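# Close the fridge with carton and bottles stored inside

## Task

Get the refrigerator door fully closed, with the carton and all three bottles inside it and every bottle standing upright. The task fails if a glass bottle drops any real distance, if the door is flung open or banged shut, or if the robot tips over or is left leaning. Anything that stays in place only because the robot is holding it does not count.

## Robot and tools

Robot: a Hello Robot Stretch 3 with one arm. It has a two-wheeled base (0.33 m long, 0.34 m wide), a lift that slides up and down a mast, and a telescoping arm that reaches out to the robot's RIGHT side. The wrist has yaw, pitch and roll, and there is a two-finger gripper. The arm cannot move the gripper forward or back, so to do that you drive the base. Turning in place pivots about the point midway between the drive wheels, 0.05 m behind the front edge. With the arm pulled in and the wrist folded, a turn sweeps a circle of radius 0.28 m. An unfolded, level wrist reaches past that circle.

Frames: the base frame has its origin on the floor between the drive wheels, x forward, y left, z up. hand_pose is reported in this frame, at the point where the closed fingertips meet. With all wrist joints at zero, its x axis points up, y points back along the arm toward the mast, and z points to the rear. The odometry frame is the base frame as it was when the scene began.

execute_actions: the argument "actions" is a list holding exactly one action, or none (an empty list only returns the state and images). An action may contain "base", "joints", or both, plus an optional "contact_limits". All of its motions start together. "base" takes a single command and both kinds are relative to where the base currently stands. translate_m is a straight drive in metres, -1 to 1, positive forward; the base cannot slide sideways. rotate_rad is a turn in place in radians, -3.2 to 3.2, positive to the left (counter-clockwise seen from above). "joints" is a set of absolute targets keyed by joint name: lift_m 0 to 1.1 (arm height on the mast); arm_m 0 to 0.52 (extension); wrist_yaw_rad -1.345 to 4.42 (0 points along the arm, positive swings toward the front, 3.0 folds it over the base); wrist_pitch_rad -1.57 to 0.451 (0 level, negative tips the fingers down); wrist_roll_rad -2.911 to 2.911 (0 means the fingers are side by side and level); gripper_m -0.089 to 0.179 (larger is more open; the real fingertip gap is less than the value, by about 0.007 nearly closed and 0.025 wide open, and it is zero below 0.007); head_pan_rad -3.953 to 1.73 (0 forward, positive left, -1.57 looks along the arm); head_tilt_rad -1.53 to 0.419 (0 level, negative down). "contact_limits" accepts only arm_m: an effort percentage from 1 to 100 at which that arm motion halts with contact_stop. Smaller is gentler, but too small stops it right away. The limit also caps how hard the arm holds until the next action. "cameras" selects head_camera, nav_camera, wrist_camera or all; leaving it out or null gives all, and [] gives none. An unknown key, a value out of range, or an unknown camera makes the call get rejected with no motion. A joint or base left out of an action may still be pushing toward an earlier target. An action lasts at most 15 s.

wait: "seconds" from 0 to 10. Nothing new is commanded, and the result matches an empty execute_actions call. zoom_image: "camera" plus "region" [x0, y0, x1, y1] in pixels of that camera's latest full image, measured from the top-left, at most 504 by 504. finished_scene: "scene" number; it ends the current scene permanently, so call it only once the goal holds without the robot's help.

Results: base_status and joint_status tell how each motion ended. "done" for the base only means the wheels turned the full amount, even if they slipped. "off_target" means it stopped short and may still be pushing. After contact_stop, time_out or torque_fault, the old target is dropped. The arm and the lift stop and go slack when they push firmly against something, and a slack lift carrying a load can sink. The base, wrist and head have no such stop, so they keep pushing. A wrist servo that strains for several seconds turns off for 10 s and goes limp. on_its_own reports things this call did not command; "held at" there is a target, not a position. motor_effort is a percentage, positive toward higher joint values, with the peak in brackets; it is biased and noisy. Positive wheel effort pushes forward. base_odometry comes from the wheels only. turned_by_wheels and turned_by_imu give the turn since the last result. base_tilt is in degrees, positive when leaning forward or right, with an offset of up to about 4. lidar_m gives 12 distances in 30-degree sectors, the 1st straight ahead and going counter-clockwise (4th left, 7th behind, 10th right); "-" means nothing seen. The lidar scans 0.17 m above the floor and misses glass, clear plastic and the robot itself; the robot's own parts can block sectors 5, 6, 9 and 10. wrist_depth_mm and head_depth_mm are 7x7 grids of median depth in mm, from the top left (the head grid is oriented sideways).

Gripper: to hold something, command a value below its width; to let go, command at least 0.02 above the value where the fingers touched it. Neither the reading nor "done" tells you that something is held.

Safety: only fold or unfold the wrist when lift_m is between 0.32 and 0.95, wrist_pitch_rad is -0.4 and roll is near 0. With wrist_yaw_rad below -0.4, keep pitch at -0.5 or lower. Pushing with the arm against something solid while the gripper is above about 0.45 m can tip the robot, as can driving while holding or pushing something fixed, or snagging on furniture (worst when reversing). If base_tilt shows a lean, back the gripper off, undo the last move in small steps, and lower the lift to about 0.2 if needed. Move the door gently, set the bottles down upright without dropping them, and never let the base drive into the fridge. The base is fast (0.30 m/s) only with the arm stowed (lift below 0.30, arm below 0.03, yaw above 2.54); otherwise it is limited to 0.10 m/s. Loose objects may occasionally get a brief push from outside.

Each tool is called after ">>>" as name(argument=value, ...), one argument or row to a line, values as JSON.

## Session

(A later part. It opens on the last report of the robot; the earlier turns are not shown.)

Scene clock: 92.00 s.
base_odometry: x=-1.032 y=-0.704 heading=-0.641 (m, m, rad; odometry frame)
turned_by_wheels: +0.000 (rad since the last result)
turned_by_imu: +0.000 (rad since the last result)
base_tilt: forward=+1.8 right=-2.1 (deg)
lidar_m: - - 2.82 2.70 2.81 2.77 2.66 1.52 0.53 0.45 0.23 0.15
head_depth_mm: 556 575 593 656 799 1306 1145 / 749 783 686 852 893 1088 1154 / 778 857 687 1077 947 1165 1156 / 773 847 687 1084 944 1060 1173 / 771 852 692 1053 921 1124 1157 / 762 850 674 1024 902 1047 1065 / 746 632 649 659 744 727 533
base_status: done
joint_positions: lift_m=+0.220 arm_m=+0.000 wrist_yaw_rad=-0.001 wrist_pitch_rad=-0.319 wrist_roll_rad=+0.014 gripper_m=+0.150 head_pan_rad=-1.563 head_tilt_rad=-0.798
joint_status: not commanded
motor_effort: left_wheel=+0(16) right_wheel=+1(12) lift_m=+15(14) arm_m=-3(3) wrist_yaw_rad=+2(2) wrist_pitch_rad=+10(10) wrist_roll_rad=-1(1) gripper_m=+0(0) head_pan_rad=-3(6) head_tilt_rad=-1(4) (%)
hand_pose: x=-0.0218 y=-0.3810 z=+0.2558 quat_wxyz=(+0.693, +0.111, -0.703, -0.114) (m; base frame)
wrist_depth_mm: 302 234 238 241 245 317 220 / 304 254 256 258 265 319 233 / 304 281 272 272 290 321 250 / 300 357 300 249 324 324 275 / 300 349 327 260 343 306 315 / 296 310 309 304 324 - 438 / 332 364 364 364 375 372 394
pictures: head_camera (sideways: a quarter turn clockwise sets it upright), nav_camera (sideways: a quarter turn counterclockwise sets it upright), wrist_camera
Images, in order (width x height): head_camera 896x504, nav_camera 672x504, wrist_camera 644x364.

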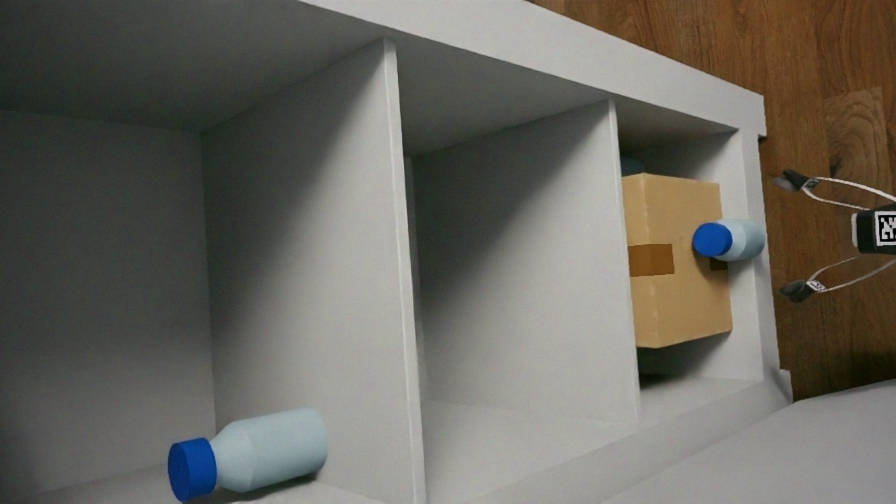

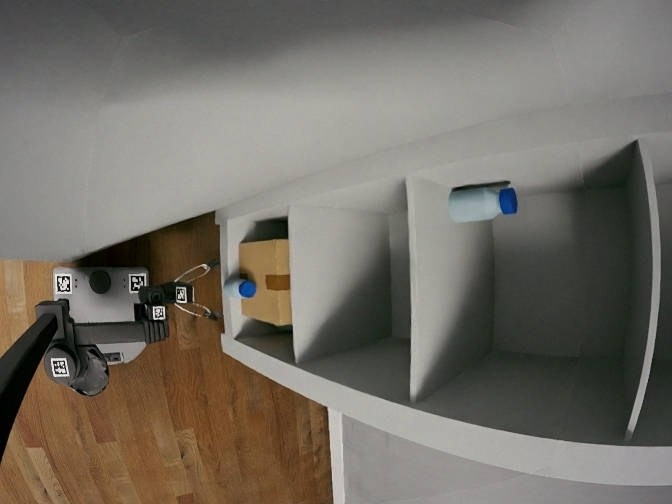

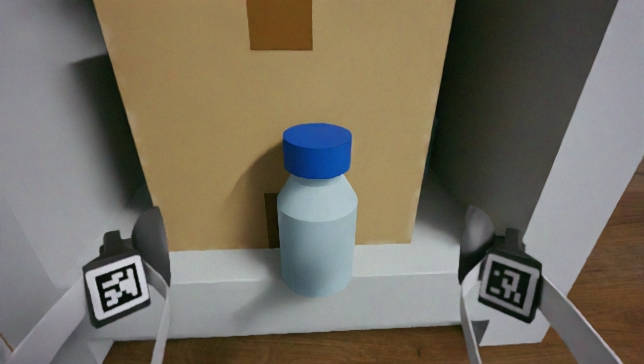

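>>> execute_actions(
  actions=[
    {"joints":{"arm_m":0.1,"lift_m":0.15}},
  ],
  cameras=["wrist_camera"],
)

>>> execute_actions(
  actions=[
    {"joints":{"gripper_m":0.01}},
  ],
  cameras=[],
)

>>> execute_actions(
  actions=[
    {"joints":{"lift_m":0.18}},
  ],
)

Scene clock: 99.30 s.
base_odometry: x=-1.032 y=-0.704 heading=-0.641 (m, m, rad; odometry frame)
turned_by_wheels: +0.000 (rad since the last result)
turned_by_imu: +0.000 (rad since the last result)
base_tilt: forward=+1.7 right=-2.1 (deg)
lidar_m: - - 2.82 2.69 2.79 2.77 2.65 1.51 0.53 0.45 0.23 0.15
head_depth_mm: 557 574 594 655 801 1315 1153 / 750 790 685 854 897 1090 1150 / 783 858 688 1078 944 1163 1175 / 776 848 689 1079 948 1049 1146 / 770 849 691 1057 922 1128 1155 / 763 847 674 1030 909 1043 1061 / 745 631 649 661 745 727 533
base_status: not commanded
joint_positions: lift_m=+0.150 arm_m=+0.100 wrist_yaw_rad=-0.001 wrist_pitch_rad=-0.319 wrist_roll_rad=+0.014 gripper_m=+0.150 head_pan_rad=-1.563 head_tilt_rad=-0.798
joint_status: all done
motor_effort: left_wheel=+0(0) right_wheel=+0(0) lift_m=+13(13) arm_m=+3(4) wrist_yaw_rad=+2(1) wrist_pitch_rad=+10(10) wrist_roll_rad=-1(1) gripper_m=+1(0) head_pan_rad=-3(3) head_tilt_rad=-1(0) (%)
hand_pose: x=-0.0218 y=-0.4804 z=+0.1859 quat_wxyz=(+0.693, +0.111, -0.703, -0.114) (m; base frame)
wrist_depth_mm: 146 148 150 152 155 158 216 / 156 159 159 108 165 175 216 / 168 172 173 115 181 266 219 / 188 186 187 127 196 282 222 / 240 201 204 128 216 269 221 / 205 200 206 144 208 - 202 / 189 188 193 162 201 212 217
pictures: wrist_camera
Images, in order (width x height): wrist_camera 644x364.

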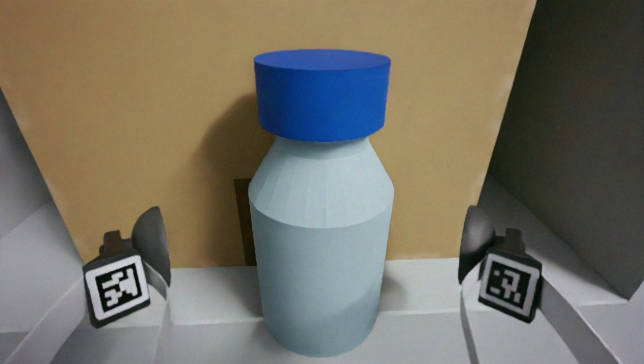

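Scene clock: 101.20 s.
base_odometry: x=-1.032 y=-0.704 heading=-0.641 (m, m, rad; odometry frame)
turned_by_wheels: +0.000 (rad since the last result)
turned_by_imu: +0.000 (rad since the last result)
base_tilt: forward=+1.8 right=-2.1 (deg)
lidar_m: - - 2.82 2.69 2.80 2.77 2.66 1.52 0.53 0.45 0.23 0.15
head_depth_mm: 558 572 594 658 799 1313 1152 / 752 784 685 852 893 1097 1147 / 785 856 689 1079 941 1168 1170 / 776 849 690 1083 948 1048 1161 / 766 852 695 1052 922 1117 1157 / 764 848 676 1030 906 1041 1065 / 742 632 649 663 745 726 534
base_status: not commanded
joint_positions: lift_m=+0.150 arm_m=+0.100 wrist_yaw_rad=-0.005 wrist_pitch_rad=-0.326 wrist_roll_rad=+0.014 gripper_m=+0.011 head_pan_rad=-1.563 head_tilt_rad=-0.798
joint_status: all done
motor_effort: left_wheel=+0(0) right_wheel=+2(2) lift_m=+15(16) arm_m=+3(3) wrist_yaw_rad=+4(4) wrist_pitch_rad=+13(13) wrist_roll_rad=-1(0) gripper_m=-22(94) head_pan_rad=-3(3) head_tilt_rad=+0(1) (%)
hand_pose: x=-0.0227 y=-0.4798 z=+0.1842 quat_wxyz=(+0.693, +0.112, -0.703, -0.118) (m; base frame)
wrist_depth_mm: 145 147 150 150 155 159 213 / 157 159 159 106 166 175 215 / 168 172 174 114 183 265 216 / 186 188 186 125 196 279 218 / 229 205 144 127 213 255 219 / 203 204 167 143 192 208 203 / 185 189 193 162 205 214 220
pictures: none
No camera images: the call's "cameras" was empty. Leave "cameras" out to get every camera's image.

Scene clock: 102.27 s.
base_odometry: x=-1.032 y=-0.704 heading=-0.641 (m, m, rad; odometry frame)
turned_by_wheels: +0.000 (rad since the last result)
turned_by_imu: +0.000 (rad since the last result)
base_tilt: forward=+1.7 right=-2.0 (deg)
lidar_m: - - 2.82 2.70 2.81 2.77 2.65 1.52 0.53 0.44 0.23 0.15
head_depth_mm: 556 576 596 659 801 1312 1144 / 747 787 686 853 897 1103 1146 / 783 857 689 1080 943 1160 1188 / 775 849 688 1081 946 1053 1160 / 768 847 694 1055 926 1125 1159 / 761 850 674 1027 905 1048 1066 / 744 631 650 662 747 726 534
base_status: not commanded
joint_positions: lift_m=+0.179 arm_m=+0.100 wrist_yaw_rad=-0.003 wrist_pitch_rad=-0.357 wrist_roll_rad=+0.014 gripper_m=+0.015 head_pan_rad=-1.563 head_tilt_rad=-0.798
joint_status: all done
on_its_own: gripper_m is held at +0.016, not at your +0.010, by its stall guard, which is still easing
motor_effort: left_wheel=+0(0) right_wheel=+2(2) lift_m=+28(26) arm_m=+3(3) wrist_yaw_rad=+2(3) wrist_pitch_rad=+30(33) wrist_roll_rad=-1(1) gripper_m=-3(21) head_pan_rad=-3(2) head_tilt_rad=-1(0) (%)
hand_pose: x=-0.0222 y=-0.4763 z=+0.2060 quat_wxyz=(+0.691, +0.124, -0.701, -0.128) (m; base frame)
wrist_depth_mm: 146 148 150 152 155 160 216 / 158 160 159 111 168 178 216 / 171 173 176 119 185 265 217 / 190 191 189 127 201 300 219 / 267 210 144 128 218 270 218 / 229 225 160 142 218 233 218 / 200 203 207 156 216 227 234
pictures: head_camera (sideways: a quarter turn clockwise sets it upright), nav_camera (sideways: a quarter turn counterclockwise sets it upright), wrist_camera
Images, in order (width x height): head_camera 896x504, nav_camera 672x504, wrist_camera 644x364.

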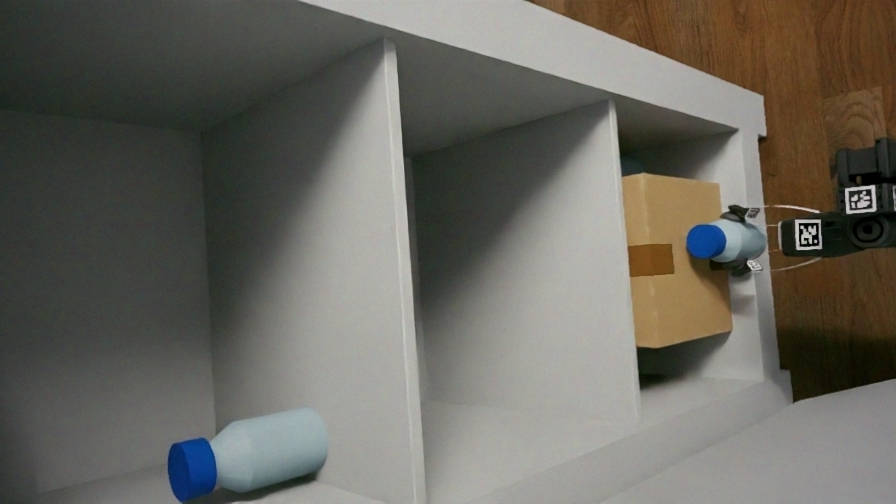

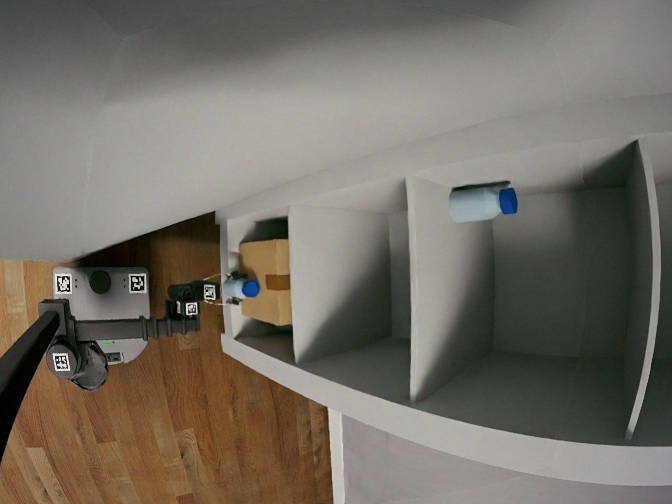

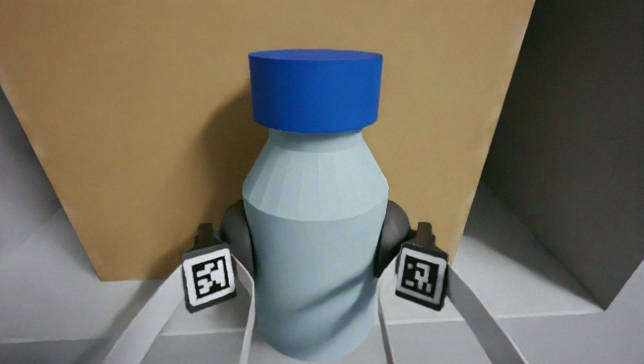

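>>> execute_actions(
  actions=[
    {"joints":{"lift_m":0.56,"arm_m":0.03,"gripper_m":0.018}},
  ],
  cameras=["wrist_camera"],
)

>>> execute_actions(
  actions=[
    {"joints":{"arm_m":0.22},"contact_limits":{"arm_m":12}},
  ],
  cameras=[],
)

>>> execute_actions(
  actions=[
    {"joints":{"lift_m":0.51}},
  ],
)

Scene clock: 110.83 s.
base_odometry: x=-1.032 y=-0.704 heading=-0.641 (m, m, rad; odometry frame)
turned_by_wheels: +0.000 (rad since the last result)
turned_by_imu: +0.000 (rad since the last result)
base_tilt: forward=+1.8 right=-2.0 (deg)
lidar_m: - - 2.82 2.69 2.80 2.77 2.66 1.52 0.53 0.52 0.23 0.15
head_depth_mm: 558 576 596 657 804 1307 1149 / 747 784 684 857 898 1087 - / 784 859 687 1083 941 1163 - / 775 853 689 1078 925 763 1126 / 769 852 694 1052 924 1118 1155 / 759 844 673 1031 906 1039 1066 / 748 632 650 661 747 728 532
base_status: not commanded
joint_positions: lift_m=+0.559 arm_m=+0.030 wrist_yaw_rad=-0.002 wrist_pitch_rad=-0.359 wrist_roll_rad=+0.014 gripper_m=+0.019 head_pan_rad=-1.563 head_tilt_rad=-0.798
joint_status: all done
motor_effort: left_wheel=+0(0) right_wheel=+1(1) lift_m=+28(28) arm_m=-3(4) wrist_yaw_rad=+1(2) wrist_pitch_rad=+31(31) wrist_roll_rad=-1(1) gripper_m=-18(18) head_pan_rad=-2(3) head_tilt_rad=+0(0) (%)
hand_pose: x=-0.0221 y=-0.4068 z=+0.5857 quat_wxyz=(+0.691, +0.125, -0.700, -0.128) (m; base frame)
wrist_depth_mm: 306 460 550 564 546 314 219 / 308 454 578 111 515 316 220 / 305 417 419 119 424 322 228 / 295 329 314 126 333 304 244 / 272 286 143 129 290 290 275 / 299 407 160 141 363 324 778 / 310 440 387 157 485 355 699
pictures: wrist_camera
Images, in order (width x height): wrist_camera 644x364.

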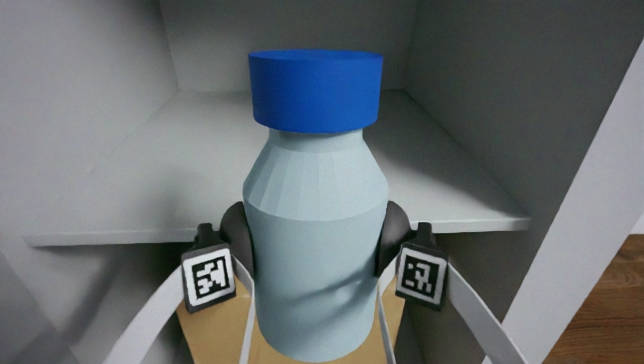

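Scene clock: 113.47 s.
base_odometry: x=-1.032 y=-0.704 heading=-0.641 (m, m, rad; odometry frame)
turned_by_wheels: +0.000 (rad since the last result)
turned_by_imu: +0.000 (rad since the last result)
base_tilt: forward=+1.8 right=-2.1 (deg)
lidar_m: - - 2.83 2.70 2.80 2.76 2.66 1.52 0.53 0.52 0.23 0.15
head_depth_mm: 558 576 595 656 803 1308 1149 / 747 790 683 856 880 999 - / 783 859 690 1075 970 1162 1148 / 776 850 691 1080 877 1145 1153 / 771 851 693 1058 920 1126 1160 / 763 848 674 1028 908 1044 1065 / 746 634 649 661 745 729 533
base_status: not commanded
joint_positions: lift_m=+0.559 arm_m=+0.220 wrist_yaw_rad=-0.002 wrist_pitch_rad=-0.359 wrist_roll_rad=+0.014 gripper_m=+0.019 head_pan_rad=-1.563 head_tilt_rad=-0.798
joint_status: all done
motor_effort: left_wheel=+0(0) right_wheel=+1(1) lift_m=+28(28) arm_m=+3(2) wrist_yaw_rad=+1(1) wrist_pitch_rad=+31(31) wrist_roll_rad=-1(1) gripper_m=-18(19) head_pan_rad=-3(3) head_tilt_rad=-1(1) (%)
contact_limits: arm_m 12 (drawing in: default 20, maximum 33; extending or still: default 28, maximum 45)
hand_pose: x=-0.0219 y=-0.5961 z=+0.5856 quat_wxyz=(+0.691, +0.125, -0.700, -0.128) (m; base frame)
wrist_depth_mm: 311 375 386 394 394 308 213 / 312 407 412 111 425 309 215 / 308 411 420 119 420 312 213 / 295 327 312 127 332 303 214 / 259 259 144 128 264 266 215 / 214 217 160 141 204 220 207 / 183 184 185 156 186 187 187
pictures: none
No camera images: the call's "cameras" was empty. Leave "cameras" out to get every camera's image.

Scene clock: 114.53 s.
base_odometry: x=-1.032 y=-0.704 heading=-0.641 (m, m, rad; odometry frame)
turned_by_wheels: +0.000 (rad since the last result)
turned_by_imu: +0.000 (rad since the last result)
base_tilt: forward=+1.8 right=-2.2 (deg)
lidar_m: - - 2.83 2.70 2.80 2.78 2.65 1.52 0.53 0.52 0.23 0.15
head_depth_mm: 557 575 592 659 806 1310 1140 / 748 788 686 852 891 1046 - / 783 861 687 1079 942 1168 1153 / 776 855 693 1082 887 1135 1151 / 769 854 694 1054 924 1124 1159 / 764 852 676 1029 905 1045 1065 / 748 633 651 662 743 732 532
base_status: not commanded
joint_positions: lift_m=+0.521 arm_m=+0.220 wrist_yaw_rad=-0.002 wrist_pitch_rad=-0.254 wrist_roll_rad=+0.012 gripper_m=+0.019 head_pan_rad=-1.563 head_tilt_rad=-0.798
joint_status: lift_m contact_stop (moved -0.038 of -0.049)
on_its_own: lift_m is slack since a contact_stop, until your next command for it (your +0.510 is given up); wrist_pitch_rad is at rest, and its effort (-25) is outside its rest range (-20 to +32)
motor_effort: left_wheel=-1(0) right_wheel=+0(0) lift_m=+20(25) arm_m=+3(3) wrist_yaw_rad=+1(1) wrist_pitch_rad=-25(31) wrist_roll_rad=+0(1) gripper_m=-18(18) head_pan_rad=-3(3) head_tilt_rad=-1(1) (%)
hand_pose: x=-0.0220 y=-0.6067 z=+0.5724 quat_wxyz=(+0.697, +0.088, -0.705, -0.091) (m; base frame)
wrist_depth_mm: 312 380 386 392 404 306 214 / 313 395 408 110 415 308 213 / 312 428 432 123 440 313 215 / 304 345 320 126 338 308 215 / 257 257 142 128 262 261 214 / 203 207 158 140 190 208 201 / 170 172 172 154 173 173 173
pictures: head_camera (sideways: a quarter turn clockwise sets it upright), nav_camera (sideways: a quarter turn counterclockwise sets it upright), wrist_camera
Images, in order (width x height): head_camera 896x504, nav_camera 672x504, wrist_camera 644x364.

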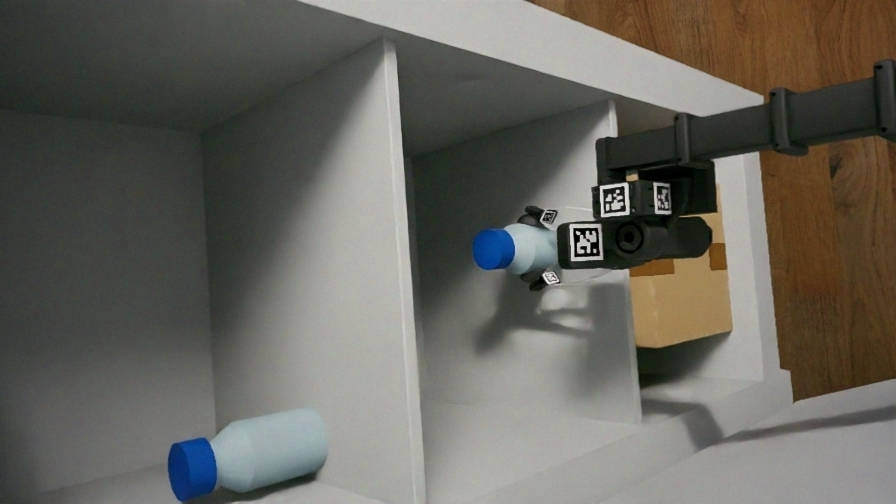

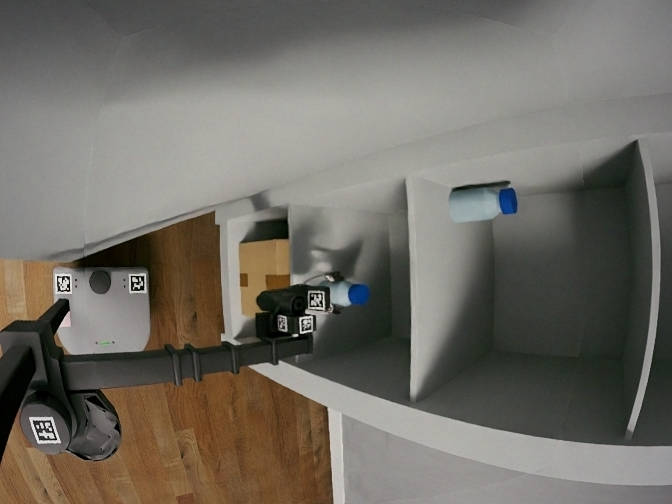

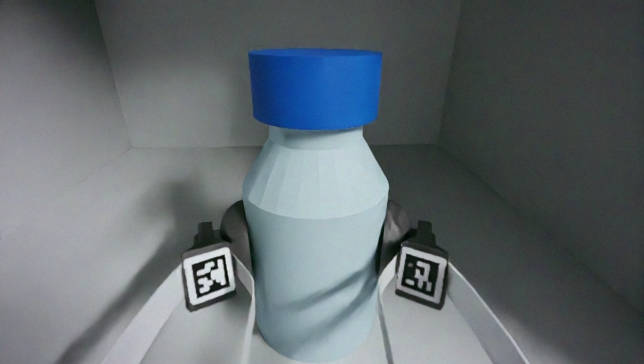

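>>> execute_actions(
  actions=[
    {"joints":{"lift_m":0.535,"gripper_m":0.13}},
  ],
  cameras=[],
)

>>> execute_actions(
  actions=[
    {"joints":{"arm_m":0}},
  ],
  cameras=[],
)

>>> execute_actions(
  actions=[
    {"base":{"translate_m":-0.16},"joints":{"lift_m":0.28,"gripper_m":0,"head_pan_rad":-1}},
  ],
)

Scene clock: 120.50 s.
base_odometry: x=-1.032 y=-0.704 heading=-0.641 (m, m, rad; odometry frame)
turned_by_wheels: +0.000 (rad since the last result)
turned_by_imu: +0.000 (rad since the last result)
base_tilt: forward=+1.8 right=-1.9 (deg)
lidar_m: - - 2.83 2.70 2.80 2.78 2.66 1.52 0.53 0.52 0.23 0.15
head_depth_mm: 556 574 594 656 802 1309 1154 / 749 787 685 856 889 1042 - / 784 857 690 1083 968 1159 1151 / 774 852 693 1079 897 1147 1152 / 767 852 692 1059 923 1126 1153 / 763 852 675 1026 911 1037 1067 / 745 634 653 662 747 726 533
base_status: not commanded
joint_positions: lift_m=+0.535 arm_m=+0.220 wrist_yaw_rad=-0.002 wrist_pitch_rad=-0.315 wrist_roll_rad=+0.012 gripper_m=+0.130 head_pan_rad=-1.563 head_tilt_rad=-0.798
joint_status: all done
motor_effort: left_wheel=+0(0) right_wheel=+0(0) lift_m=+25(22) arm_m=+2(3) wrist_yaw_rad=+2(1) wrist_pitch_rad=+7(25) wrist_roll_rad=+0(0) gripper_m=+0(80) head_pan_rad=-4(3) head_tilt_rad=+0(1) (%)
hand_pose: x=-0.0219 y=-0.6010 z=+0.5712 quat_wxyz=(+0.694, +0.110, -0.702, -0.112) (m; base frame)
wrist_depth_mm: 314 380 386 385 397 304 212 / 315 408 409 111 427 307 214 / 310 411 407 126 419 311 214 / 294 315 299 128 320 295 214 / 245 256 237 134 250 261 214 / 199 - 194 149 199 - 198 / - 168 169 164 171 170 171
pictures: none
No camera images: the call's "cameras" was empty. Leave "cameras" out to get every camera's image.

Scene clock: 123.37 s.
base_odometry: x=-1.032 y=-0.704 heading=-0.641 (m, m, rad; odometry frame)
turned_by_wheels: +0.000 (rad since the last result)
turned_by_imu: +0.000 (rad since the last result)
base_tilt: forward=+1.7 right=-2.1 (deg)
lidar_m: - - 2.83 2.69 2.79 2.78 2.65 1.52 0.53 0.52 0.23 0.15
head_depth_mm: 558 576 594 658 802 1306 1144 / 754 788 687 853 893 1090 1166 / 782 859 689 1081 943 1147 1185 / 776 852 689 1083 909 1091 1143 / 772 852 691 1053 926 1125 1149 / 764 852 676 1025 900 1054 1064 / 746 635 651 663 746 726 533
base_status: not commanded
joint_positions: lift_m=+0.535 arm_m=+0.000 wrist_yaw_rad=-0.002 wrist_pitch_rad=-0.316 wrist_roll_rad=+0.012 gripper_m=+0.130 head_pan_rad=-1.563 head_tilt_rad=-0.798
joint_status: all done
motor_effort: left_wheel=+0(0) right_wheel=+0(0) lift_m=+25(25) arm_m=-3(3) wrist_yaw_rad=+1(0) wrist_pitch_rad=+8(8) wrist_roll_rad=+0(0) gripper_m=+1(1) head_pan_rad=-3(3) head_tilt_rad=-2(0) (%)
hand_pose: x=-0.0219 y=-0.3814 z=+0.5709 quat_wxyz=(+0.694, +0.110, -0.702, -0.113) (m; base frame)
wrist_depth_mm: 303 453 571 564 567 315 220 / 301 454 596 328 564 321 233 / 300 411 453 348 458 321 251 / 286 315 317 322 322 302 273 / 284 367 413 415 525 307 313 / 301 - 372 376 441 - 824 / 325 433 413 423 483 383 729
pictures: none
No camera images: the call's "cameras" was empty. Leave "cameras" out to get every camera's image.

Scene clock: 126.53 s.
base_odometry: x=-1.160 y=-0.608 heading=-0.641 (m, m, rad; odometry frame)
turned_by_wheels: +0.000 (rad since the last result)
turned_by_imu: +0.000 (rad since the last result)
base_tilt: forward=+1.6 right=-2.1 (deg)
lidar_m: 0.25 0.25 2.82 2.71 2.80 2.61 2.49 1.52 0.50 0.49 0.54 0.30
head_depth_mm: 765 840 684 1013 916 920 1090 / 800 866 686 1082 880 1041 1119 / 800 872 685 1112 948 1118 1152 / 659 700 716 1026 995 1227 1152 / 551 616 686 812 957 1178 1127 / 498 564 637 693 734 781 832 / 467 483 502 522 546 571 601
base_status: done
joint_positions: lift_m=+0.280 arm_m=+0.000 wrist_yaw_rad=-0.002 wrist_pitch_rad=-0.316 wrist_roll_rad=+0.012 gripper_m=+0.000 head_pan_rad=-1.007 head_tilt_rad=-0.798
joint_status: all done
motor_effort: left_wheel=+0(5) right_wheel=+0(5) lift_m=+14(23) arm_m=-3(3) wrist_yaw_rad=+1(1) wrist_pitch_rad=+8(8) wrist_roll_rad=+0(1) gripper_m=-2(80) head_pan_rad=+2(27) head_tilt_rad=-1(1) (%)
hand_pose: x=-0.0219 y=-0.3813 z=+0.3165 quat_wxyz=(+0.694, +0.110, -0.702, -0.113) (m; base frame)
wrist_depth_mm: 343 346 366 570 210 697 717 / 252 255 264 625 226 782 788 / 273 277 284 463 246 848 851 / 294 298 307 467 266 875 847 / 324 330 331 - 294 655 665 / 351 356 355 348 505 534 531 / 337 334 353 353 375 462 456
pictures: head_camera (sideways: a quarter turn clockwise sets it upright), nav_camera (sideways: a quarter turn counterclockwise sets it upright), wrist_camera
Images, in order (width x height): head_camera 896x504, nav_camera 672x504, wrist_camera 644x364.

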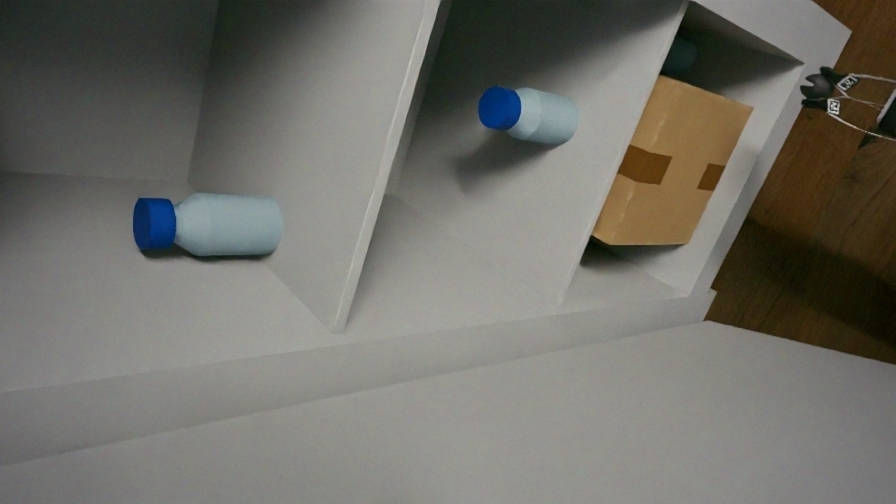

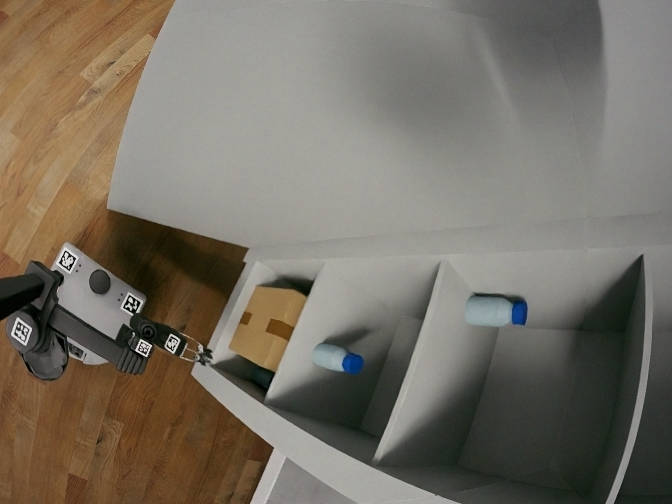

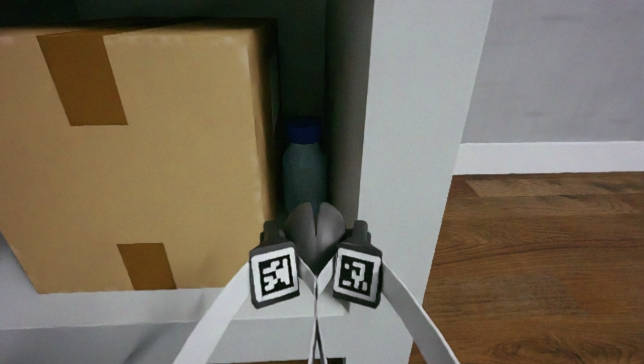

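>>> execute_actions(
  actions=[
    {"base":{"translate_m":-0.05},"joints":{"lift_m":0.33,"wrist_pitch_rad":-0.4,"wrist_yaw_rad":3}},
  ],
  cameras=[],
)

>>> execute_actions(
  actions=[
    {"base":{"rotate_rad":1.55},"joints":{"lift_m":0.28}},
  ],
  cameras=[],
)

>>> execute_actions(
  actions=[
    {"base":{"translate_m":0.42}},
  ],
  cameras=[],
)

>>> execute_actions(
  actions=[
    {"base":{"rotate_rad":-1.55}},
  ],
  cameras=[],
)

>>> execute_actions(
  actions=[
    {"base":{"translate_m":0.5}},
  ],
  cameras=[],
)

>>> execute_actions(
  actions=[
    {"joints":{"lift_m":0.33,"arm_m":0.08,"wrist_yaw_rad":0,"head_pan_rad":-1.7}},
  ],
  cameras=["nav_camera"],
)

>>> execute_actions(
  actions=[
    {"base":{"translate_m":-0.3}},
  ],
  cameras=["nav_camera"],
)

>>> execute_actions(
  actions=[
    {"base":{"translate_m":-0.15},"joints":{"arm_m":0.3}},
  ],
  cameras=["nav_camera"],
)

Scene clock: 148.50 s.
base_odometry: x=-1.200 y=-0.579 heading=-0.641 (m, m, rad; odometry frame)
turned_by_wheels: +0.000 (rad since the last result)
turned_by_imu: +0.000 (rad since the last result)
base_tilt: forward=+1.7 right=-2.1 (deg)
lidar_m: 0.30 0.29 2.82 2.71 2.79 2.56 2.45 1.52 1.09 0.48 0.54 0.36
head_depth_mm: 762 836 684 1047 921 848 1110 / 798 870 684 1074 922 1136 1121 / 838 894 687 1108 927 1123 1150 / 758 726 716 1075 1000 1214 1158 / 635 703 736 901 1042 1240 1155 / 546 607 689 789 878 933 1000 / 519 570 602 628 656 689 719
base_status: done
joint_positions: lift_m=+0.330 arm_m=+0.000 wrist_yaw_rad=+2.997 wrist_pitch_rad=-0.414 wrist_roll_rad=+0.012 gripper_m=+0.000 head_pan_rad=-1.007 head_tilt_rad=-0.798
joint_status: all done
motor_effort: left_wheel=+0(5) right_wheel=+0(4) lift_m=+26(25) arm_m=-3(3) wrist_yaw_rad=+2(3) wrist_pitch_rad=+7(8) wrist_roll_rad=+0(0) gripper_m=-3(2) head_pan_rad=+2(2) head_tilt_rad=-1(1) (%)
hand_pose: x=+0.0112 y=+0.0773 z=+0.3431 quat_wxyz=(+0.196, +0.705, +0.094, +0.676) (m; base frame)
wrist_depth_mm: - - - - - - - / - - - - - - - / - - - - - - - / 769 783 783 797 785 806 803 / 631 629 641 - 640 655 630 / 528 533 - - 546 535 289 / 454 488 - 464 471 463 301
pictures: none
No camera images: the call's "cameras" was empty. Leave "cameras" out to get every camera's image.

Scene clock: 151.03 s.
base_odometry: x=-1.200 y=-0.579 heading=+0.909 (m, m, rad; odometry frame)
turned_by_wheels: +1.550 (rad since the last result)
turned_by_imu: +1.509 (rad since the last result)
base_tilt: forward=+1.7 right=-1.9 (deg)
lidar_m: 2.71 2.77 2.59 2.45 1.59 1.10 0.48 0.54 0.37 0.30 0.29 2.85
head_depth_mm: - - 293 334 411 528 739 / - - 295 341 420 544 774 / 2147 2465 313 356 442 560 805 / 2245 2597 2365 1865 1552 1316 1153 / 2315 2613 2362 1870 1557 1323 1155 / 2471 2789 2373 1882 1557 1318 1152 / 2657 2958 2366 1900 1550 1326 1159
base_status: done
joint_positions: lift_m=+0.280 arm_m=+0.000 wrist_yaw_rad=+2.997 wrist_pitch_rad=-0.416 wrist_roll_rad=+0.012 gripper_m=+0.000 head_pan_rad=-1.007 head_tilt_rad=-0.798
joint_status: all done
motor_effort: left_wheel=-1(6) right_wheel=+1(7) lift_m=+14(24) arm_m=-3(3) wrist_yaw_rad=+2(3) wrist_pitch_rad=+8(8) wrist_roll_rad=+0(0) gripper_m=-3(2) head_pan_rad=+3(2) head_tilt_rad=-1(1) (%)
hand_pose: x=+0.0110 y=+0.0771 z=+0.2936 quat_wxyz=(+0.196, +0.704, +0.095, +0.675) (m; base frame)
wrist_depth_mm: - - - - - - - / - - - - - - - / 906 - 887 910 931 905 929 / 683 684 704 711 699 711 722 / 562 567 576 - 574 565 575 / 475 490 - - 483 482 492 / - - - - 414 415 418
pictures: none
No camera images: the call's "cameras" was empty. Leave "cameras" out to get every camera's image.

Scene clock: 154.23 s.
base_odometry: x=-0.942 y=-0.247 heading=+0.909 (m, m, rad; odometry frame)
turned_by_wheels: +0.000 (rad since the last result)
turned_by_imu: -0.001 (rad since the last result)
base_tilt: forward=+1.7 right=-2.0 (deg)
lidar_m: 2.29 2.34 2.62 2.47 2.22 1.55 0.90 0.40 0.41 2.28 1.99 2.42
head_depth_mm: 1946 2187 2345 1836 1536 1313 1146 / 2058 2271 2362 1871 1537 1313 1150 / 2113 2409 2351 1889 1558 1312 1149 / 1793 2505 2265 1866 1542 1324 1154 / 2350 2675 2363 1870 1556 1313 1160 / 2449 2789 2382 1868 1543 1321 1158 / 2585 2927 2364 1888 1548 1330 1155
base_status: done
joint_positions: lift_m=+0.280 arm_m=+0.000 wrist_yaw_rad=+2.998 wrist_pitch_rad=-0.416 wrist_roll_rad=+0.012 gripper_m=+0.000 head_pan_rad=-1.007 head_tilt_rad=-0.798
joint_status: not commanded
motor_effort: left_wheel=-1(7) right_wheel=+1(5) lift_m=+14(14) arm_m=-3(3) wrist_yaw_rad=+2(1) wrist_pitch_rad=+8(8) wrist_roll_rad=+0(0) gripper_m=-2(3) head_pan_rad=+3(2) head_tilt_rad=-1(0) (%)
hand_pose: x=+0.0110 y=+0.0771 z=+0.2936 quat_wxyz=(+0.196, +0.704, +0.095, +0.675) (m; base frame)
wrist_depth_mm: - - - - - - - / - - - - - - - / 887 - 893 863 918 916 944 / 686 683 699 702 696 697 726 / 557 571 571 - 576 579 577 / 472 490 - - 485 488 483 / - - - - 414 412 417
pictures: none
No camera images: the call's "cameras" was empty. Leave "cameras" out to get every camera's image.

Scene clock: 156.37 s.
base_odometry: x=-0.942 y=-0.247 heading=-0.641 (m, m, rad; odometry frame)
turned_by_wheels: -1.550 (rad since the last result)
turned_by_imu: -1.509 (rad since the last result)
base_tilt: forward=+1.8 right=-2.0 (deg)
lidar_m: 2.28 1.99 2.38 2.29 2.37 2.59 2.47 2.14 1.53 0.90 0.40 0.41
head_depth_mm: 1129 1021 1339 1212 1396 1317 1145 / 1020 1024 1389 1281 1435 1324 1149 / 880 991 1233 1417 1476 1312 1153 / 718 803 911 1057 1255 1263 1154 / 444 473 510 552 653 830 1119 / 324 359 410 495 1452 1329 1160 / 312 357 479 1778 1559 1321 1160
base_status: done
joint_positions: lift_m=+0.280 arm_m=+0.000 wrist_yaw_rad=+2.998 wrist_pitch_rad=-0.416 wrist_roll_rad=+0.012 gripper_m=+0.000 head_pan_rad=-1.007 head_tilt_rad=-0.798
joint_status: not commanded
motor_effort: left_wheel=+1(10) right_wheel=-1(5) lift_m=+14(15) arm_m=-3(3) wrist_yaw_rad=+1(1) wrist_pitch_rad=+8(8) wrist_roll_rad=+0(0) gripper_m=-2(2) head_pan_rad=+2(2) head_tilt_rad=-1(1) (%)
hand_pose: x=+0.0110 y=+0.0771 z=+0.2936 quat_wxyz=(+0.196, +0.704, +0.095, +0.675) (m; base frame)
wrist_depth_mm: - - - - - - - / - - - - - - - / 888 - 913 914 900 920 941 / 694 691 710 714 708 699 712 / 552 567 577 - 563 581 582 / 470 488 - - 481 484 479 / - - - - 422 418 418
pictures: none
No camera images: the call's "cameras" was empty. Leave "cameras" out to get every camera's image.

Scene clock: 159.77 s.
base_odometry: x=-0.541 y=-0.546 heading=-0.641 (m, m, rad; odometry frame)
turned_by_wheels: +0.000 (rad since the last result)
turned_by_imu: -0.001 (rad since the last result)
base_tilt: forward=+1.7 right=-2.0 (deg)
lidar_m: 1.78 1.56 2.39 2.28 2.38 3.10 2.96 2.12 0.34 0.47 1.49 1.86
head_depth_mm: 1227 1369 1567 1770 1287 1121 1045 / 1288 1453 1661 1816 1543 1315 1153 / 1343 1520 1754 1873 1541 1320 1138 / 1413 1604 1866 1868 1545 1321 1149 / 1493 1702 2033 1855 1550 1322 1158 / 1565 1828 2114 1861 1564 1322 1160 / 1675 1950 2206 1893 1562 1335 1156
base_status: done
joint_positions: lift_m=+0.280 arm_m=+0.000 wrist_yaw_rad=+2.998 wrist_pitch_rad=-0.416 wrist_roll_rad=+0.012 gripper_m=+0.000 head_pan_rad=-1.007 head_tilt_rad=-0.798
joint_status: not commanded
motor_effort: left_wheel=+1(10) right_wheel=+0(6) lift_m=+15(14) arm_m=-3(3) wrist_yaw_rad=+1(1) wrist_pitch_rad=+8(8) wrist_roll_rad=-1(0) gripper_m=-3(3) head_pan_rad=+2(2) head_tilt_rad=-1(1) (%)
hand_pose: x=+0.0109 y=+0.0771 z=+0.2935 quat_wxyz=(+0.196, +0.704, +0.095, +0.675) (m; base frame)
wrist_depth_mm: - - - - - - - / - - - - - - - / 887 - 894 916 934 921 928 / 693 696 694 701 687 697 715 / 551 562 575 - 571 576 577 / 474 495 - - 476 482 481 / - - - - 418 419 417
pictures: none
No camera images: the call's "cameras" was empty. Leave "cameras" out to get every camera's image.

Scene clock: 162.27 s.
base_odometry: x=-0.541 y=-0.546 heading=-0.641 (m, m, rad; odometry frame)
turned_by_wheels: +0.000 (rad since the last result)
turned_by_imu: +0.000 (rad since the last result)
base_tilt: forward=+1.7 right=-2.0 (deg)
lidar_m: 1.78 1.55 2.39 2.28 2.38 3.11 2.97 2.12 0.34 0.47 1.49 1.86
head_depth_mm: 294 313 349 398 505 1284 1145 / 328 333 369 447 527 660 1105 / 375 420 478 541 659 818 927 / 439 503 585 708 891 1153 - / 528 623 758 974 1441 1322 1158 / 663 1327 1590 1794 1562 1325 1159 / 1197 1356 1549 1776 1555 1334 1155
base_status: not commanded
joint_positions: lift_m=+0.330 arm_m=+0.080 wrist_yaw_rad=+0.003 wrist_pitch_rad=-0.416 wrist_roll_rad=+0.012 gripper_m=+0.000 head_pan_rad=-1.693 head_tilt_rad=-0.798
joint_status: all done
motor_effort: left_wheel=+1(1) right_wheel=-2(2) lift_m=+26(27) arm_m=+3(4) wrist_yaw_rad=-3(3) wrist_pitch_rad=+8(8) wrist_roll_rad=+0(0) gripper_m=-3(2) head_pan_rad=-3(32) head_tilt_rad=-1(1) (%)
hand_pose: x=-0.0208 y=-0.4493 z=+0.3428 quat_wxyz=(+0.688, +0.146, -0.696, -0.146) (m; base frame)
wrist_depth_mm: 961 945 - 329 198 141 109 / - - - 353 207 146 112 / - - - 391 217 151 116 / 778 772 781 421 231 157 119 / 631 622 640 - 243 163 122 / 526 530 533 500 239 171 127 / 459 460 466 462 308 177 130
pictures: nav_camera (sideways: a quarter turn counterclockwise sets it upright)
Images, in order (width x height): nav_camera 672x504.

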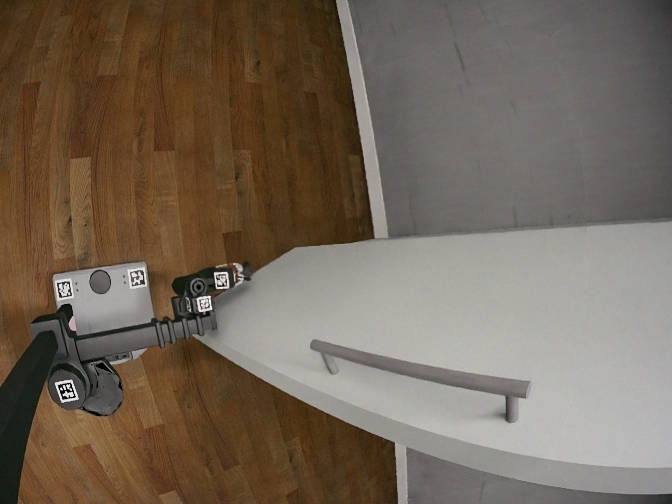

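Scene clock: 166.50 s.
base_odometry: x=-0.782 y=-0.367 heading=-0.641 (m, m, rad; odometry frame)
turned_by_wheels: +0.000 (rad since the last result)
turned_by_imu: +0.001 (rad since the last result)
base_tilt: forward=+1.8 right=-2.0 (deg)
lidar_m: 2.08 1.81 2.39 2.28 2.37 2.79 2.67 2.13 0.56 0.58 0.79 1.99
head_depth_mm: 1371 1576 1859 1868 1537 1319 1148 / 464 547 1769 1812 1539 1316 1152 / 463 510 598 728 928 1246 1194 / 488 556 647 776 968 1245 - / 506 580 684 823 1031 1273 1156 / 526 606 716 876 1130 1328 1166 / 548 636 755 939 1258 1322 1158
base_status: done
joint_positions: lift_m=+0.330 arm_m=+0.080 wrist_yaw_rad=+0.003 wrist_pitch_rad=-0.416 wrist_roll_rad=+0.012 gripper_m=+0.000 head_pan_rad=-1.693 head_tilt_rad=-0.798
joint_status: not commanded
motor_effort: left_wheel=+2(6) right_wheel=-1(14) lift_m=+26(26) arm_m=+3(3) wrist_yaw_rad=-3(25) wrist_pitch_rad=+8(8) wrist_roll_rad=+0(0) gripper_m=-3(4) head_pan_rad=-3(3) head_tilt_rad=-1(0) (%)
hand_pose: x=-0.0209 y=-0.4494 z=+0.3428 quat_wxyz=(+0.688, +0.146, -0.696, -0.146) (m; base frame)
wrist_depth_mm: 971 369 311 265 231 205 183 / - 426 344 289 248 219 202 / - 486 384 317 269 235 942 / 781 595 440 345 296 254 749 / 635 616 512 - 324 285 659 / 530 533 531 502 348 504 536 / 460 460 464 463 443 455 466
pictures: nav_camera (sideways: a quarter turn counterclockwise sets it upright)
Images, in order (width x height): nav_camera 672x504.

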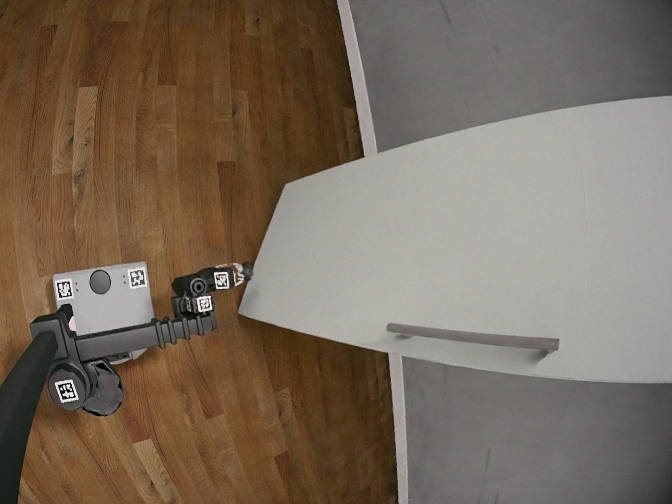

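Scene clock: 169.63 s.
base_odometry: x=-0.902 y=-0.277 heading=-0.641 (m, m, rad; odometry frame)
turned_by_wheels: +0.000 (rad since the last result)
turned_by_imu: +0.001 (rad since the last result)
base_tilt: forward=+1.7 right=-2.2 (deg)
lidar_m: 2.22 1.95 2.39 2.29 2.37 2.64 2.52 2.13 1.53 0.83 0.86 2.01
head_depth_mm: 1395 1591 1885 1849 1553 1315 1149 / 1347 1555 1833 1856 1540 1318 1148 / 1321 1511 1779 1857 1533 1354 1150 / 742 844 994 1204 1481 1266 1155 / 706 798 926 1096 1329 1308 1148 / 692 780 898 1064 1298 1332 1157 / 676 758 878 1027 1251 1323 1158
base_status: done
joint_positions: lift_m=+0.330 arm_m=+0.300 wrist_yaw_rad=+0.000 wrist_pitch_rad=-0.419 wrist_roll_rad=+0.012 gripper_m=+0.000 head_pan_rad=-1.694 head_tilt_rad=-0.798
joint_status: all done
motor_effort: left_wheel=+1(5) right_wheel=+0(8) lift_m=+22(26) arm_m=+3(15) wrist_yaw_rad=+0(3) wrist_pitch_rad=+10(20) wrist_roll_rad=+0(0) gripper_m=-3(2) head_pan_rad=-3(3) head_tilt_rad=-1(1) (%)
hand_pose: x=-0.0215 y=-0.6690 z=+0.3424 quat_wxyz=(+0.688, +0.146, -0.696, -0.148) (m; base frame)
wrist_depth_mm: 243 248 248 254 258 832 881 / 265 270 270 280 282 921 920 / 290 298 301 306 315 943 - / 325 331 336 341 359 776 773 / 360 368 376 - 411 623 627 / 411 423 421 499 537 535 544 / 453 457 458 468 460 460 469
pictures: nav_camera (sideways: a quarter turn counterclockwise sets it upright)
Images, in order (width x height): nav_camera 672x504.

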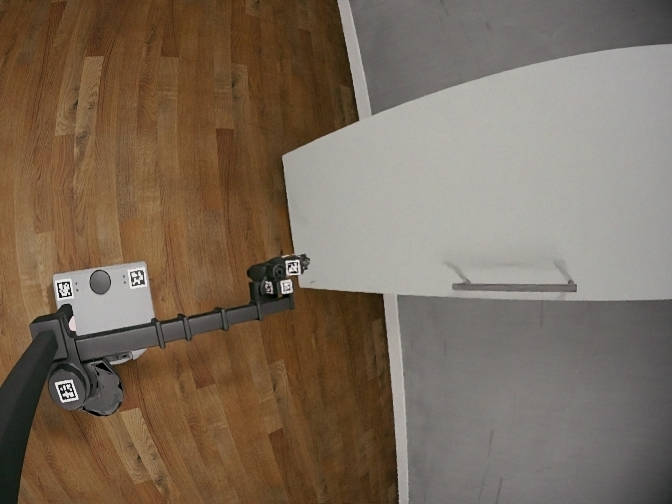

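>>> execute_actions(
  actions=[
    {"joints":{"arm_m":0.5},"contact_limits":{"arm_m":15}},
  ],
  cameras=[],
)

>>> execute_actions(
  actions=[
    {"joints":{"arm_m":0.42}},
  ],
  cameras=[],
)

Scene clock: 175.10 s.
base_odometry: x=-0.902 y=-0.277 heading=-0.640 (m, m, rad; odometry frame)
turned_by_wheels: +0.000 (rad since the last result)
turned_by_imu: -0.001 (rad since the last result)
base_tilt: forward=+1.7 right=-2.0 (deg)
lidar_m: 2.22 1.94 2.38 2.29 2.36 2.64 2.52 2.13 1.52 0.83 0.86 2.01
head_depth_mm: 1389 1586 1881 1869 1541 1310 1143 / 1352 1556 1833 1841 1547 1318 1149 / 1324 1512 1780 1849 1542 1339 1175 / 742 843 997 1205 1486 1317 1155 / 704 796 925 1095 1357 1321 1147 / 690 782 899 1063 1302 1318 1152 / 675 763 875 1031 1253 1330 1158
base_status: not commanded
joint_positions: lift_m=+0.330 arm_m=+0.447 wrist_yaw_rad=+0.003 wrist_pitch_rad=-0.424 wrist_roll_rad=+0.012 gripper_m=+0.000 head_pan_rad=-1.694 head_tilt_rad=-0.798
joint_status: arm_m contact_stop (moved +0.147 of +0.200)
on_its_own: arm_m is slack since a contact_stop, until your next command for it (your +0.500 is given up)
motor_effort: left_wheel=+2(4) right_wheel=-2(4) lift_m=+19(22) arm_m=+0(20) wrist_yaw_rad=-3(2) wrist_pitch_rad=+13(29) wrist_roll_rad=+0(0) gripper_m=-2(4) head_pan_rad=-3(2) head_tilt_rad=+0(0) (%)
contact_limits: arm_m 15 (drawing in: default 20, maximum 33; extending or still: default 28, maximum 45)
hand_pose: x=-0.0209 y=-0.8154 z=+0.3414 quat_wxyz=(+0.687, +0.149, -0.695, -0.149) (m; base frame)
wrist_depth_mm: 118 119 121 123 124 127 128 / 129 130 132 134 136 138 143 / 141 143 146 148 151 153 853 / 157 159 162 164 169 172 782 / 176 179 182 - 191 199 634 / 202 206 206 228 220 513 537 / 232 238 248 250 261 452 460
pictures: none
No camera images: the call's "cameras" was empty. Leave "cameras" out to get every camera's image.

not run: a stop came earlier in this reply.

>>> execute_actions(
  actions=[
    {"joints":{"arm_m":0.41}},
  ],
  cameras=[],
)

>>> finished_scene(
  scene=1,
)

Scene clock: 179.10 s.
base_odometry: x=-0.902 y=-0.277 heading=-0.641 (m, m, rad; odometry frame)
turned_by_wheels: +0.000 (rad since the last result)
turned_by_imu: +0.000 (rad since the last result)
base_tilt: forward=+1.8 right=-2.0 (deg)
lidar_m: 2.23 1.95 2.39 2.29 2.37 2.64 2.52 2.14 1.53 0.83 0.86 2.00
head_depth_mm: 1385 1596 1863 1867 1536 1317 1149 / 1360 1540 1798 1863 1550 1307 1154 / 1315 1507 1765 1851 1540 1348 1171 / 743 838 997 1196 1516 1314 1155 / 705 800 926 1101 1336 1318 1163 / 688 778 904 1060 1294 1324 1159 / 677 764 873 1030 1253 1324 1155
base_status: not commanded
joint_positions: lift_m=+0.330 arm_m=+0.410 wrist_yaw_rad=+0.003 wrist_pitch_rad=-0.419 wrist_roll_rad=+0.012 gripper_m=+0.000 head_pan_rad=-1.694 head_tilt_rad=-0.798
joint_status: all done
motor_effort: left_wheel=+1(2) right_wheel=+0(2) lift_m=+19(18) arm_m=-3(3) wrist_yaw_rad=-3(2) wrist_pitch_rad=+10(12) wrist_roll_rad=+0(0) gripper_m=-2(2) head_pan_rad=-3(3) head_tilt_rad=-1(1) (%)
hand_pose: x=-0.0209 y=-0.7795 z=+0.3425 quat_wxyz=(+0.688, +0.147, -0.695, -0.147) (m; base frame)
wrist_depth_mm: 149 150 152 154 158 160 745 / 162 164 168 170 173 174 814 / 178 182 184 186 190 197 918 / 197 201 205 209 212 228 805 / 223 226 231 - 239 614 640 / 253 257 261 286 276 548 541 / 294 299 308 316 334 469 468
pictures: none
No camera images: the call's "cameras" was empty. Leave "cameras" out to get every camera's image.

The scene is finished: the task was done.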